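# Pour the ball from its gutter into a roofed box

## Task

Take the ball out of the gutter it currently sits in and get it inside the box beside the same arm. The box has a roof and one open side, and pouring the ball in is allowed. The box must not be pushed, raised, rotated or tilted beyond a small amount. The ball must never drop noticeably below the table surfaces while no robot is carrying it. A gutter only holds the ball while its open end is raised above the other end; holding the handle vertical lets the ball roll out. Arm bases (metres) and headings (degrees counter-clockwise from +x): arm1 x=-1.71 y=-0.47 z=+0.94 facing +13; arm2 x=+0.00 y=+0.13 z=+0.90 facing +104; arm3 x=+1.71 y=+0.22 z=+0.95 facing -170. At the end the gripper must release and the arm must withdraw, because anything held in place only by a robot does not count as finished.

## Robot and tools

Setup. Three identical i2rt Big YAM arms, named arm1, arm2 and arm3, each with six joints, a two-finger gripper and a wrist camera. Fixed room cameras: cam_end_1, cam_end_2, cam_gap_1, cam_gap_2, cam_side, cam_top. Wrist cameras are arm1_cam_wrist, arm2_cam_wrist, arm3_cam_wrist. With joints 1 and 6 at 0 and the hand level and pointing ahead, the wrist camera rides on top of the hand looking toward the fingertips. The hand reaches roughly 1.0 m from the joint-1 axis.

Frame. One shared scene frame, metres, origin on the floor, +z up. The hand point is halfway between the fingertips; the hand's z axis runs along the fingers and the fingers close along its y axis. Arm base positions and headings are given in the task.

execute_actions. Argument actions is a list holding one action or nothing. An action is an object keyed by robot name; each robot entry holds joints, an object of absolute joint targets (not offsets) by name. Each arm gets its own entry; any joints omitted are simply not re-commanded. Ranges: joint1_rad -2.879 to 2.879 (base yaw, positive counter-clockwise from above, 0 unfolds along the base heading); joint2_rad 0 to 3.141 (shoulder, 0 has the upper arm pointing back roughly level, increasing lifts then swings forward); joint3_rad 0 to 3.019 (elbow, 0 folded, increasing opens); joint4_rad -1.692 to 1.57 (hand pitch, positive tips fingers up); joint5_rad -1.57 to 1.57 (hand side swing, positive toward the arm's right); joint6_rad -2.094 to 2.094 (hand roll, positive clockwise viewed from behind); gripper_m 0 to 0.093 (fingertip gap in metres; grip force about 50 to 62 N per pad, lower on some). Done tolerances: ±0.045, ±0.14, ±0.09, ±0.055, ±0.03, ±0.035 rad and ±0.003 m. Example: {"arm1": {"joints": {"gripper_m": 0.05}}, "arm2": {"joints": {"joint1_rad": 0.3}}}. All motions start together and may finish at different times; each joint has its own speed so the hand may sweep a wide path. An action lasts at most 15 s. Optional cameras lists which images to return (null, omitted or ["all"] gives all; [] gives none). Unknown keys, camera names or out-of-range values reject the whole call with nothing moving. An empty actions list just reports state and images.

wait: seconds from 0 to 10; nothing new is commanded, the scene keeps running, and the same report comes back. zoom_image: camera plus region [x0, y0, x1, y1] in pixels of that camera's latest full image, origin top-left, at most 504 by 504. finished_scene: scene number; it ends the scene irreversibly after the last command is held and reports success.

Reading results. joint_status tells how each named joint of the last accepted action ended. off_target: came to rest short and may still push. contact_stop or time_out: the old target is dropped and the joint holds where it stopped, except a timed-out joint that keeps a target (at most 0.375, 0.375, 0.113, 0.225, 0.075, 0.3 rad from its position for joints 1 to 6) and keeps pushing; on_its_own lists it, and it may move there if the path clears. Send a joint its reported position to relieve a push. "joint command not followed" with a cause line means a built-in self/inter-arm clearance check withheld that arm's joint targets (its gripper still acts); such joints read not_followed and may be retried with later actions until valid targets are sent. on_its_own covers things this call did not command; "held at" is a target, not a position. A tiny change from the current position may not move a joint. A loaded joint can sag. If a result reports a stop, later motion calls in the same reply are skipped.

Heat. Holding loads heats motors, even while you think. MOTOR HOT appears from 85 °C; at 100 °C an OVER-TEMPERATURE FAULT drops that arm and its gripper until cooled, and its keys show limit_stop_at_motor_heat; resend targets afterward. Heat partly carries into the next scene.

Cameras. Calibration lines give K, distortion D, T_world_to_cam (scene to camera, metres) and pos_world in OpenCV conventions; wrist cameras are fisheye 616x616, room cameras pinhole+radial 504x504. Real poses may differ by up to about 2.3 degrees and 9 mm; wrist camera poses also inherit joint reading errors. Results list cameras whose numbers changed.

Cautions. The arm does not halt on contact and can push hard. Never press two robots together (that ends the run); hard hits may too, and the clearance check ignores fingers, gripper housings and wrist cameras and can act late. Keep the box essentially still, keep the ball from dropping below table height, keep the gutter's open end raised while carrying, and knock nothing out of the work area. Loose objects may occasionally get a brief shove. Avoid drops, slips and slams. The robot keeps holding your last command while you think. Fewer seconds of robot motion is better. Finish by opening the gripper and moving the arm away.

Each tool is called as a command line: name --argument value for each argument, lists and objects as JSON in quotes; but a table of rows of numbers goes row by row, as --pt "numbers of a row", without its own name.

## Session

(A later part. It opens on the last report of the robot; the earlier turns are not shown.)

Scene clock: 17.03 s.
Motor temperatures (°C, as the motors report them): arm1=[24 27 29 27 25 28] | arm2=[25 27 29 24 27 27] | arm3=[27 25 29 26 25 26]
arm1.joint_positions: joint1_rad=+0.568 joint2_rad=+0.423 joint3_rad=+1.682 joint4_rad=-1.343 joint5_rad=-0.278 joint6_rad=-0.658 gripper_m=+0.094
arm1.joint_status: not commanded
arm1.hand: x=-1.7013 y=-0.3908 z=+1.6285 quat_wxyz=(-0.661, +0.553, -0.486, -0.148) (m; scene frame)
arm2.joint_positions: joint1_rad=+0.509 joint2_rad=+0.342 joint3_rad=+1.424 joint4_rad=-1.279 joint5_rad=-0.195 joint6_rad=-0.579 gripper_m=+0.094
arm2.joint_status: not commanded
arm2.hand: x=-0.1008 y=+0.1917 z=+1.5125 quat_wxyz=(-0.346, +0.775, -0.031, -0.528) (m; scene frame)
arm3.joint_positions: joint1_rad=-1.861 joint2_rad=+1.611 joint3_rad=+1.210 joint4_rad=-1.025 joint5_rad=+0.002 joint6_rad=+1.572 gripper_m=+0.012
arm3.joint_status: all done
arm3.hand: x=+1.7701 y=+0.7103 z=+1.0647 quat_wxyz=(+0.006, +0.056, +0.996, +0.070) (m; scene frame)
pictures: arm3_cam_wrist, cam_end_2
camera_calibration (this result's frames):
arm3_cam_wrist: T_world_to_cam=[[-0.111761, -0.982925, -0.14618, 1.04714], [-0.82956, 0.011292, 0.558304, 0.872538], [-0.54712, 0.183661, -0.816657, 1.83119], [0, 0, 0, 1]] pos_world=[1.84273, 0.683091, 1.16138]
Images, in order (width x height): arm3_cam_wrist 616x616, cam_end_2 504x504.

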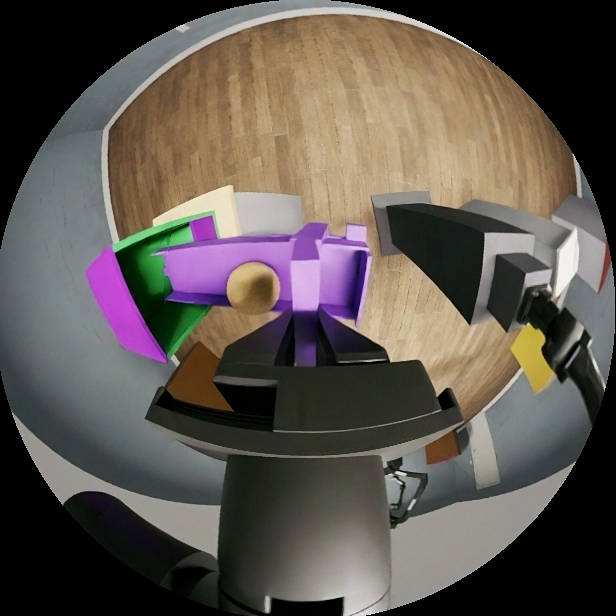

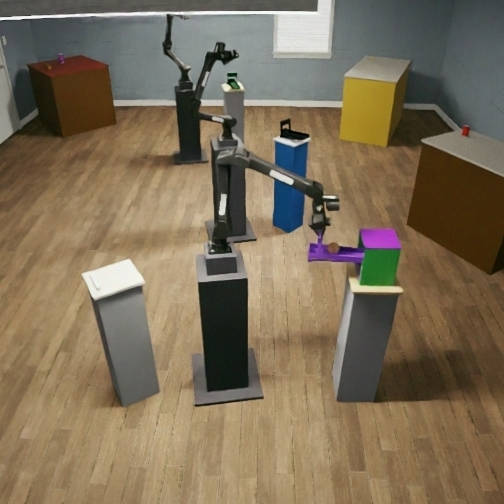

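wait --seconds 2.5

Scene clock: 19.60 s.
Motor temperatures (°C, as the motors report them): arm1=[24 27 29 27 25 28] | arm2=[25 27 29 24 27 27] | arm3=[27 25 30 26 25 26]
arm1.joint_positions: joint1_rad=+0.568 joint2_rad=+0.423 joint3_rad=+1.682 joint4_rad=-1.343 joint5_rad=-0.278 joint6_rad=-0.658 gripper_m=+0.094
arm1.joint_status: not commanded
arm1.hand: x=-1.7013 y=-0.3908 z=+1.6285 quat_wxyz=(-0.661, +0.553, -0.486, -0.148) (m; scene frame)
arm2.joint_positions: joint1_rad=+0.509 joint2_rad=+0.342 joint3_rad=+1.424 joint4_rad=-1.279 joint5_rad=-0.195 joint6_rad=-0.579 gripper_m=+0.094
arm2.joint_status: not commanded
arm2.hand: x=-0.1008 y=+0.1917 z=+1.5125 quat_wxyz=(-0.346, +0.775, -0.031, -0.528) (m; scene frame)
arm3.joint_positions: joint1_rad=-1.861 joint2_rad=+1.611 joint3_rad=+1.210 joint4_rad=-1.027 joint5_rad=+0.002 joint6_rad=+1.572 gripper_m=+0.012
arm3.joint_status: all done
arm3.hand: x=+1.7701 y=+0.7098 z=+1.0647 quat_wxyz=(+0.006, +0.056, +0.996, +0.070) (m; scene frame)
wait: 2.50 s; at rest by 0.20 s
pictures: arm1_cam_wrist, arm2_cam_wrist, arm3_cam_wrist, cam_end_1, cam_end_2, cam_gap_1, cam_gap_2, cam_side, cam_top
camera_calibration (this result's frames):
arm1_cam_wrist: T_world_to_cam=[[0.730217, -0.350783, 0.586288, 0.148771], [0.123245, -0.776423, -0.618044, 0.9184], [0.672007, 0.523563, -0.523725, 2.32121], [0, 0, 0, 1]] pos_world=[-1.78169, -0.450048, 1.69607]
arm2_cam_wrist: T_world_to_cam=[[0.409102, 0.767564, 0.493439, -0.846399], [0.819998, -0.0720194, -0.567818, 0.958638], [-0.400299, 0.636914, -0.658864, 0.954477], [0, 0, 0, 1]] pos_world=[-0.0577412, 0.110787, 1.59085]
arm3_cam_wrist: T_world_to_cam=[[-0.111797, -0.983199, -0.144293, 1.04492], [-0.829441, 0.012355, 0.558458, 0.871409], [-0.547292, 0.182116, -0.816887, 1.83284], [0, 0, 0, 1]] pos_world=[1.8427, 0.682812, 1.16135]
Images, in order (width x height): arm1_cam_wrist 616x616, arm2_cam_wrist 616x616, arm3_cam_wrist 616x616, cam_end_1 504x504, cam_end_2 504x504, cam_gap_1 504x504, cam_gap_2 504x504, cam_side 504x504, cam_top 504x504.

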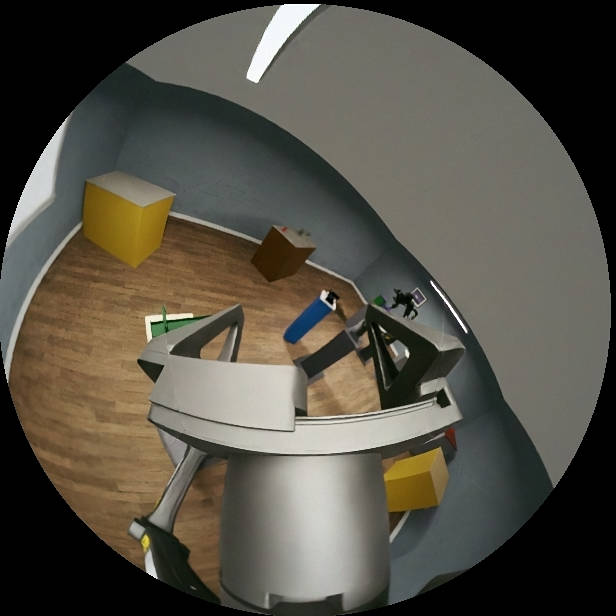

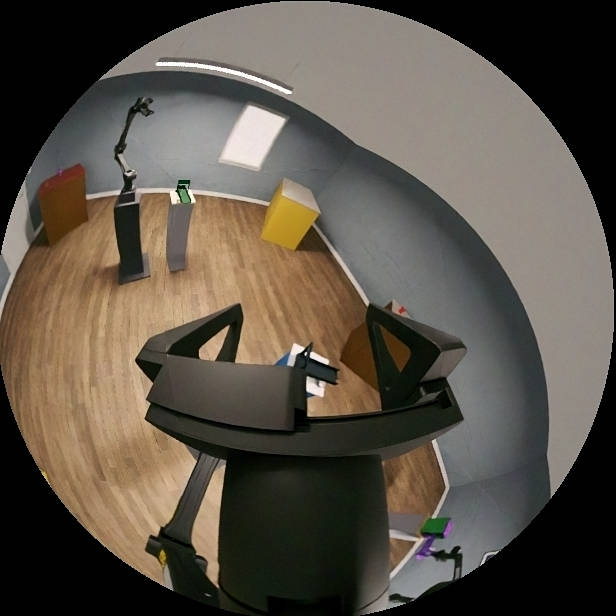

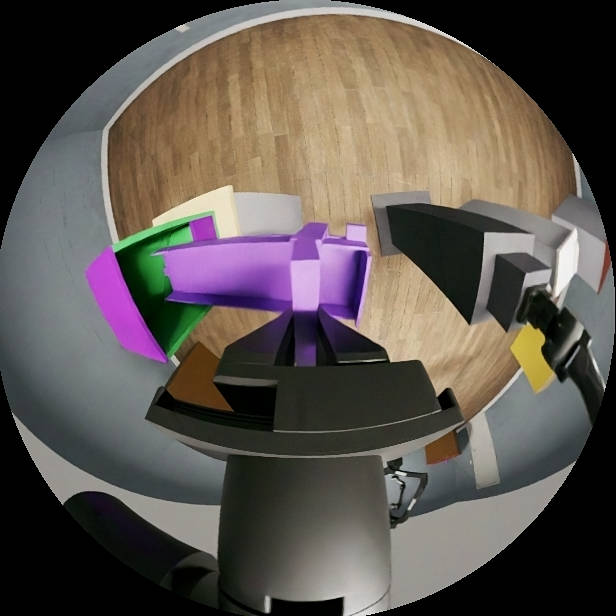

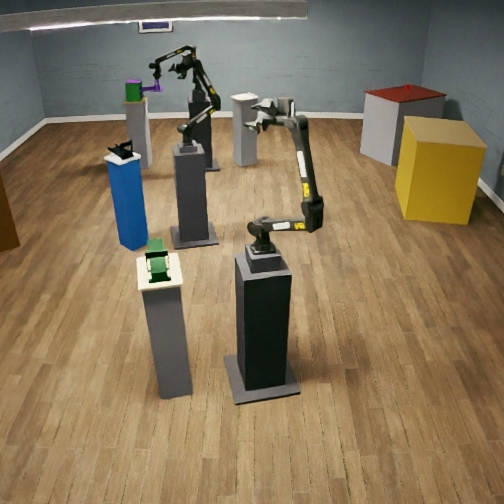

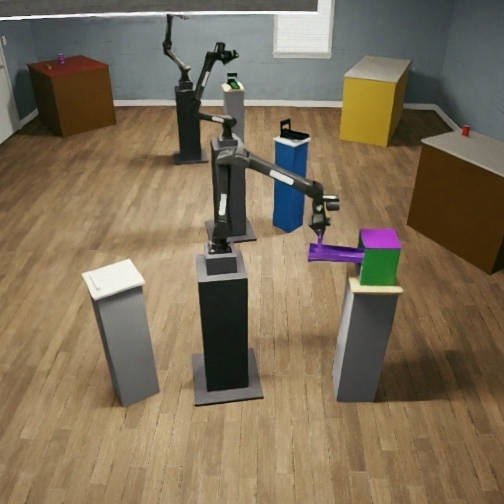

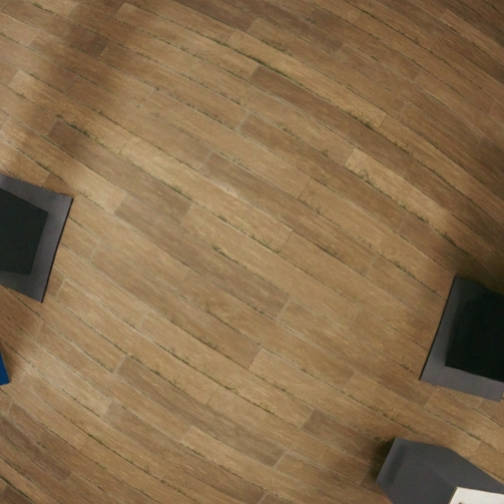

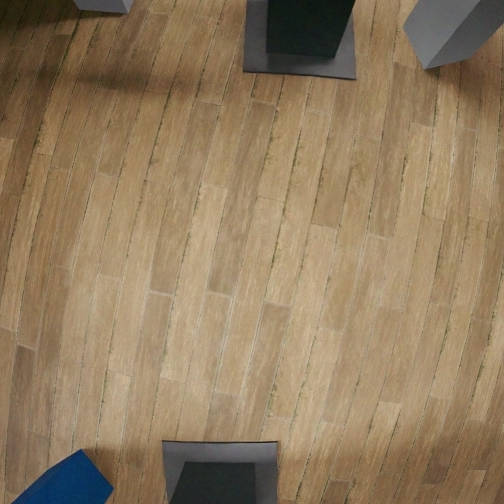

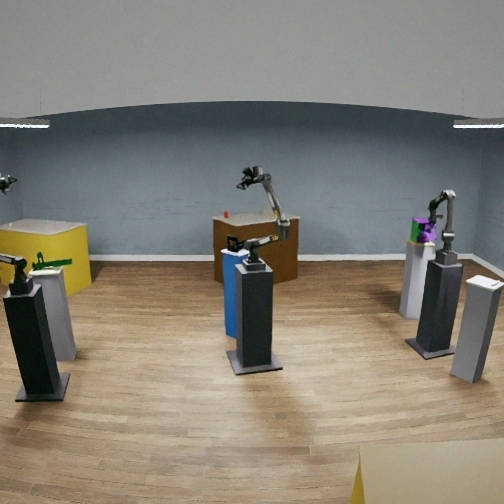

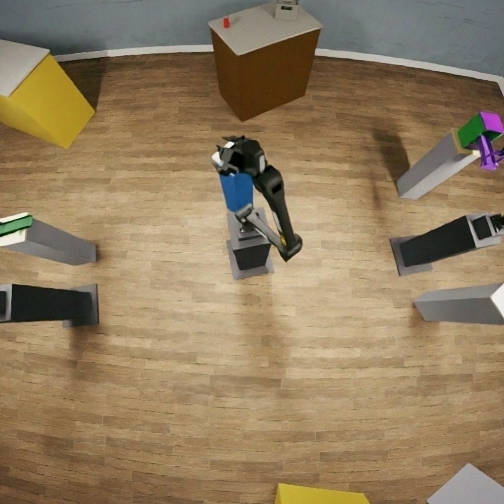

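execute_actions --actions '[{"arm3":{"joints":{"joint2_rad":1.45,"joint3_rad":1.08}}}]' --cameras '[]'

execute_actions --actions '[{"arm3":{"joints":{"joint2_rad":1.2,"joint3_rad":0.83}}}]' --cameras '["arm3_cam_wrist"]'

execute_actions --actions '[{"arm3":{"joints":{"joint1_rad":1.523,"joint5_rad":-0.09,"joint6_rad":1.153}}}]' --cameras '[]'

execute_actions --actions '[{"arm3":{"joints":{"joint2_rad":1.5,"joint3_rad":1.11,"joint4_rad":-0.685}}}]' --cameras '[]'

execute_actions --actions '[{"arm3":{"joints":{"joint2_rad":1.70}}}]' --cameras '["cam_end_2"]'

Scene clock: 20.77 s.
Motor temperatures (°C, as the motors report them): arm1=[24 27 29 27 25 28] | arm2=[25 27 29 24 27 27] | arm3=[27 25 30 26 25 26]
arm1.joint_positions: joint1_rad=+0.568 joint2_rad=+0.423 joint3_rad=+1.682 joint4_rad=-1.343 joint5_rad=-0.278 joint6_rad=-0.658 gripper_m=+0.094
arm1.joint_status: not commanded
arm1.hand: x=-1.7013 y=-0.3908 z=+1.6285 quat_wxyz=(-0.661, +0.553, -0.486, -0.148) (m; scene frame)
arm2.joint_positions: joint1_rad=+0.509 joint2_rad=+0.342 joint3_rad=+1.424 joint4_rad=-1.279 joint5_rad=-0.195 joint6_rad=-0.579 gripper_m=+0.094
arm2.joint_status: not commanded
arm2.hand: x=-0.1008 y=+0.1917 z=+1.5125 quat_wxyz=(-0.346, +0.775, -0.031, -0.528) (m; scene frame)
arm3.joint_positions: joint1_rad=-1.861 joint2_rad=+1.444 joint3_rad=+1.082 joint4_rad=-1.031 joint5_rad=+0.002 joint6_rad=+1.572 gripper_m=+0.012
arm3.joint_status: all done
arm3.hand: x=+1.7645 y=+0.6607 z=+1.0892 quat_wxyz=(+0.007, +0.056, +0.995, +0.087) (m; scene frame)
pictures: none
No camera images: the call's "cameras" was empty. Leave "cameras" out to get every camera's image.

Scene clock: 21.77 s.
Motor temperatures (°C, as the motors report them): arm1=[24 27 29 27 25 28] | arm2=[25 27 30 24 27 27] | arm3=[27 25 30 26 25 26]
arm1.joint_positions: joint1_rad=+0.568 joint2_rad=+0.423 joint3_rad=+1.682 joint4_rad=-1.343 joint5_rad=-0.278 joint6_rad=-0.658 gripper_m=+0.094
arm1.joint_status: not commanded
arm1.hand: x=-1.7013 y=-0.3908 z=+1.6285 quat_wxyz=(-0.661, +0.553, -0.486, -0.148) (m; scene frame)
arm2.joint_positions: joint1_rad=+0.509 joint2_rad=+0.342 joint3_rad=+1.424 joint4_rad=-1.279 joint5_rad=-0.195 joint6_rad=-0.579 gripper_m=+0.094
arm2.joint_status: not commanded
arm2.hand: x=-0.1008 y=+0.1917 z=+1.5125 quat_wxyz=(-0.346, +0.775, -0.031, -0.528) (m; scene frame)
arm3.joint_positions: joint1_rad=-1.861 joint2_rad=+1.197 joint3_rad=+0.831 joint4_rad=-1.033 joint5_rad=+0.002 joint6_rad=+1.572 gripper_m=+0.012
arm3.joint_status: all done
arm3.hand: x=+1.7538 y=+0.5646 z=+1.0803 quat_wxyz=(+0.007, +0.056, +0.995, +0.084) (m; scene frame)
pictures: arm3_cam_wrist
camera_calibration (this result's frames):
arm3_cam_wrist: T_world_to_cam=[[-0.11159, -0.978661, -0.172543, 0.93016], [-0.831182, -0.00324982, 0.555991, 0.865479], [-0.544687, 0.205458, -0.813083, 1.84126], [0, 0, 0, 1]] pos_world=[1.82608, 0.534823, 1.17639]
Images, in order (width x height): arm3_cam_wrist 616x616.

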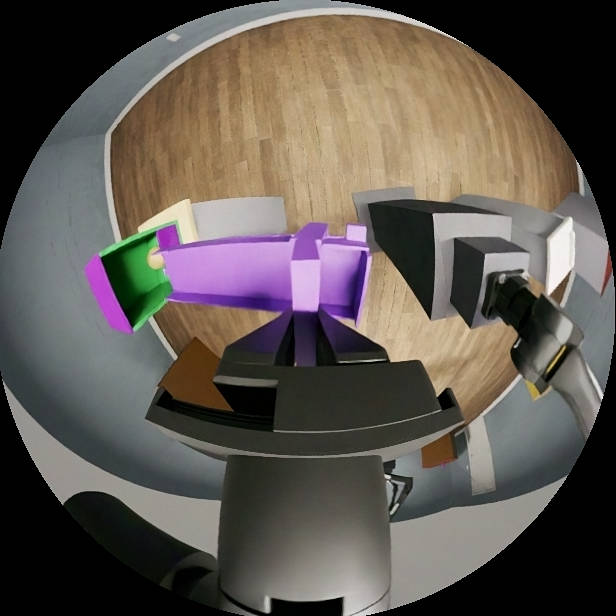

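Scene clock: 24.47 s.
Motor temperatures (°C, as the motors report them): arm1=[24 27 29 27 25 28] | arm2=[25 27 30 24 27 27] | arm3=[27 25 30 26 25 26]
arm1.joint_positions: joint1_rad=+0.568 joint2_rad=+0.423 joint3_rad=+1.682 joint4_rad=-1.343 joint5_rad=-0.278 joint6_rad=-0.658 gripper_m=+0.094
arm1.joint_status: not commanded
arm1.hand: x=-1.7013 y=-0.3908 z=+1.6285 quat_wxyz=(-0.661, +0.553, -0.486, -0.148) (m; scene frame)
arm2.joint_positions: joint1_rad=+0.509 joint2_rad=+0.342 joint3_rad=+1.424 joint4_rad=-1.279 joint5_rad=-0.195 joint6_rad=-0.579 gripper_m=+0.094
arm2.joint_status: not commanded
arm2.hand: x=-0.1008 y=+0.1917 z=+1.5125 quat_wxyz=(-0.346, +0.775, -0.031, -0.528) (m; scene frame)
arm3.joint_positions: joint1_rad=+1.524 joint2_rad=+1.197 joint3_rad=+0.831 joint4_rad=-1.033 joint5_rad=-0.089 joint6_rad=+1.160 gripper_m=+0.012
arm3.joint_status: all done
arm3.hand: x=+1.7748 y=-0.1189 z=+1.0833 quat_wxyz=(-0.093, -0.958, -0.271, -0.033) (m; scene frame)
pictures: none
No camera images: the call's "cameras" was empty. Leave "cameras" out to get every camera's image.

Scene clock: 25.57 s.
Motor temperatures (°C, as the motors report them): arm1=[24 27 29 27 25 28] | arm2=[25 27 30 24 27 27] | arm3=[27 25 30 26 25 26]
arm1.joint_positions: joint1_rad=+0.568 joint2_rad=+0.423 joint3_rad=+1.682 joint4_rad=-1.343 joint5_rad=-0.278 joint6_rad=-0.658 gripper_m=+0.094
arm1.joint_status: not commanded
arm1.hand: x=-1.7013 y=-0.3908 z=+1.6285 quat_wxyz=(-0.661, +0.553, -0.486, -0.148) (m; scene frame)
arm2.joint_positions: joint1_rad=+0.509 joint2_rad=+0.342 joint3_rad=+1.424 joint4_rad=-1.279 joint5_rad=-0.195 joint6_rad=-0.579 gripper_m=+0.094
arm2.joint_status: not commanded
arm2.hand: x=-0.1008 y=+0.1917 z=+1.5125 quat_wxyz=(-0.346, +0.775, -0.031, -0.528) (m; scene frame)
arm3.joint_positions: joint1_rad=+1.524 joint2_rad=+1.504 joint3_rad=+1.060 joint4_rad=-0.702 joint5_rad=-0.089 joint6_rad=+1.160 gripper_m=+0.012
arm3.joint_status: all done
arm3.hand: x=+1.7964 y=-0.2823 z=+1.0796 quat_wxyz=(-0.216, -0.938, -0.271, -0.015) (m; scene frame)
pictures: none
No camera images: the call's "cameras" was empty. Leave "cameras" out to get every camera's image.

Scene clock: 26.67 s.
Motor temperatures (°C, as the motors report them): arm1=[24 27 29 27 25 28] | arm2=[25 27 30 24 27 27] | arm3=[27 25 30 26 25 26]
arm1.joint_positions: joint1_rad=+0.568 joint2_rad=+0.423 joint3_rad=+1.682 joint4_rad=-1.343 joint5_rad=-0.278 joint6_rad=-0.658 gripper_m=+0.094
arm1.joint_status: not commanded
arm1.hand: x=-1.7013 y=-0.3908 z=+1.6285 quat_wxyz=(-0.661, +0.553, -0.486, -0.148) (m; scene frame)
arm2.joint_positions: joint1_rad=+0.509 joint2_rad=+0.342 joint3_rad=+1.424 joint4_rad=-1.279 joint5_rad=-0.195 joint6_rad=-0.579 gripper_m=+0.094
arm2.joint_status: not commanded
arm2.hand: x=-0.1008 y=+0.1917 z=+1.5125 quat_wxyz=(-0.346, +0.775, -0.031, -0.528) (m; scene frame)
arm3.joint_positions: joint1_rad=+1.524 joint2_rad=+1.719 joint3_rad=+1.065 joint4_rad=-0.698 joint5_rad=-0.089 joint6_rad=+1.160 gripper_m=+0.012
arm3.joint_status: all done
arm3.hand: x=+1.7956 y=-0.2739 z=+0.9778 quat_wxyz=(-0.116, -0.955, -0.271, -0.029) (m; scene frame)
pictures: cam_end_2
Images, in order (width x height): cam_end_2 504x504.

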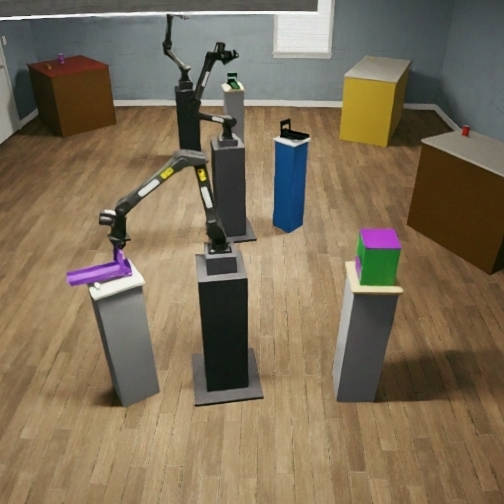

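execute_actions --actions '[{"arm3":{"joints":{"joint2_rad":1.745,"joint3_rad":1.07}}}]' --cameras '[]'

execute_actions --actions '[{"arm3":{"joints":{"gripper_m":0.08}}}]' --cameras '[]'

execute_actions --actions '[{"arm3":{"joints":{"joint2_rad":1.25}}}]' --cameras '["cam_end_2"]'

finished_scene --scene 2

Scene clock: 27.53 s.
Motor temperatures (°C, as the motors report them): arm1=[24 27 29 27 25 28] | arm2=[25 27 30 24 27 27] | arm3=[27 25 30 26 25 26]
arm1.joint_positions: joint1_rad=+0.568 joint2_rad=+0.423 joint3_rad=+1.682 joint4_rad=-1.343 joint5_rad=-0.278 joint6_rad=-0.658 gripper_m=+0.094
arm1.joint_status: not commanded
arm1.hand: x=-1.7013 y=-0.3908 z=+1.6285 quat_wxyz=(-0.661, +0.553, -0.486, -0.148) (m; scene frame)
arm2.joint_positions: joint1_rad=+0.509 joint2_rad=+0.342 joint3_rad=+1.424 joint4_rad=-1.279 joint5_rad=-0.195 joint6_rad=-0.579 gripper_m=+0.094
arm2.joint_status: not commanded
arm2.hand: x=-0.1008 y=+0.1917 z=+1.5125 quat_wxyz=(-0.346, +0.775, -0.031, -0.528) (m; scene frame)
arm3.joint_positions: joint1_rad=+1.524 joint2_rad=+1.734 joint3_rad=+1.065 joint4_rad=-0.698 joint5_rad=-0.089 joint6_rad=+1.160 gripper_m=+0.012
arm3.joint_status: all done
arm3.hand: x=+1.7954 y=-0.2723 z=+0.9707 quat_wxyz=(-0.109, -0.956, -0.271, -0.030) (m; scene frame)
pictures: none
No camera images: the call's "cameras" was empty. Leave "cameras" out to get every camera's image.

Scene clock: 28.20 s.
Motor temperatures (°C, as the motors report them): arm1=[24 27 29 27 25 28] | arm2=[25 27 30 24 27 27] | arm3=[27 26 30 26 25 26]
arm1.joint_positions: joint1_rad=+0.568 joint2_rad=+0.423 joint3_rad=+1.682 joint4_rad=-1.343 joint5_rad=-0.278 joint6_rad=-0.658 gripper_m=+0.094
arm1.joint_status: not commanded
arm1.hand: x=-1.7013 y=-0.3908 z=+1.6285 quat_wxyz=(-0.661, +0.553, -0.486, -0.148) (m; scene frame)
arm2.joint_positions: joint1_rad=+0.509 joint2_rad=+0.342 joint3_rad=+1.424 joint4_rad=-1.279 joint5_rad=-0.195 joint6_rad=-0.579 gripper_m=+0.094
arm2.joint_status: not commanded
arm2.hand: x=-0.1008 y=+0.1917 z=+1.5125 quat_wxyz=(-0.346, +0.775, -0.031, -0.528) (m; scene frame)
arm3.joint_positions: joint1_rad=+1.524 joint2_rad=+1.734 joint3_rad=+1.065 joint4_rad=-0.696 joint5_rad=-0.089 joint6_rad=+1.159 gripper_m=+0.080
arm3.joint_status: all done
arm3.hand: x=+1.7954 y=-0.2728 z=+0.9708 quat_wxyz=(-0.110, -0.956, -0.271, -0.030) (m; scene frame)
pictures: none
No camera images: the call's "cameras" was empty. Leave "cameras" out to get every camera's image.

Scene clock: 29.60 s.
Motor temperatures (°C, as the motors report them): arm1=[24 27 29 27 25 28] | arm2=[25 27 30 24 27 27] | arm3=[27 26 30 26 25 26]
arm1.joint_positions: joint1_rad=+0.568 joint2_rad=+0.423 joint3_rad=+1.682 joint4_rad=-1.343 joint5_rad=-0.278 joint6_rad=-0.658 gripper_m=+0.094
arm1.joint_status: not commanded
arm1.hand: x=-1.7013 y=-0.3908 z=+1.6285 quat_wxyz=(-0.661, +0.553, -0.486, -0.148) (m; scene frame)
arm2.joint_positions: joint1_rad=+0.509 joint2_rad=+0.342 joint3_rad=+1.424 joint4_rad=-1.279 joint5_rad=-0.195 joint6_rad=-0.579 gripper_m=+0.094
arm2.joint_status: not commanded
arm2.hand: x=-0.1008 y=+0.1917 z=+1.5125 quat_wxyz=(-0.346, +0.775, -0.031, -0.528) (m; scene frame)
arm3.joint_positions: joint1_rad=+1.524 joint2_rad=+1.238 joint3_rad=+1.065 joint4_rad=-0.692 joint5_rad=-0.089 joint6_rad=+1.159 gripper_m=+0.080
arm3.joint_status: all done
arm3.hand: x=+1.7945 y=-0.2693 z=+1.2128 quat_wxyz=(-0.350, -0.898, -0.266, +0.006) (m; scene frame)
pictures: cam_end_2
Images, in order (width x height): cam_end_2 504x504.

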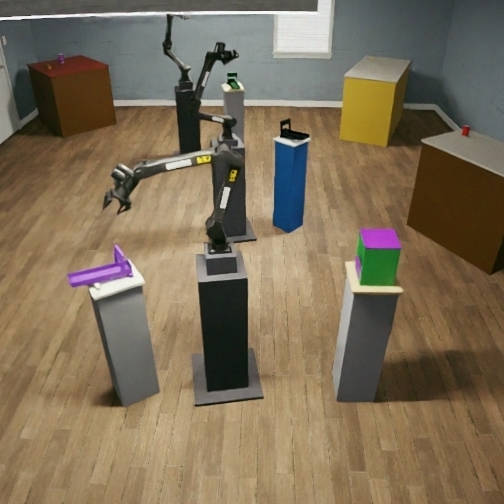

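The scene is finished: the task was done.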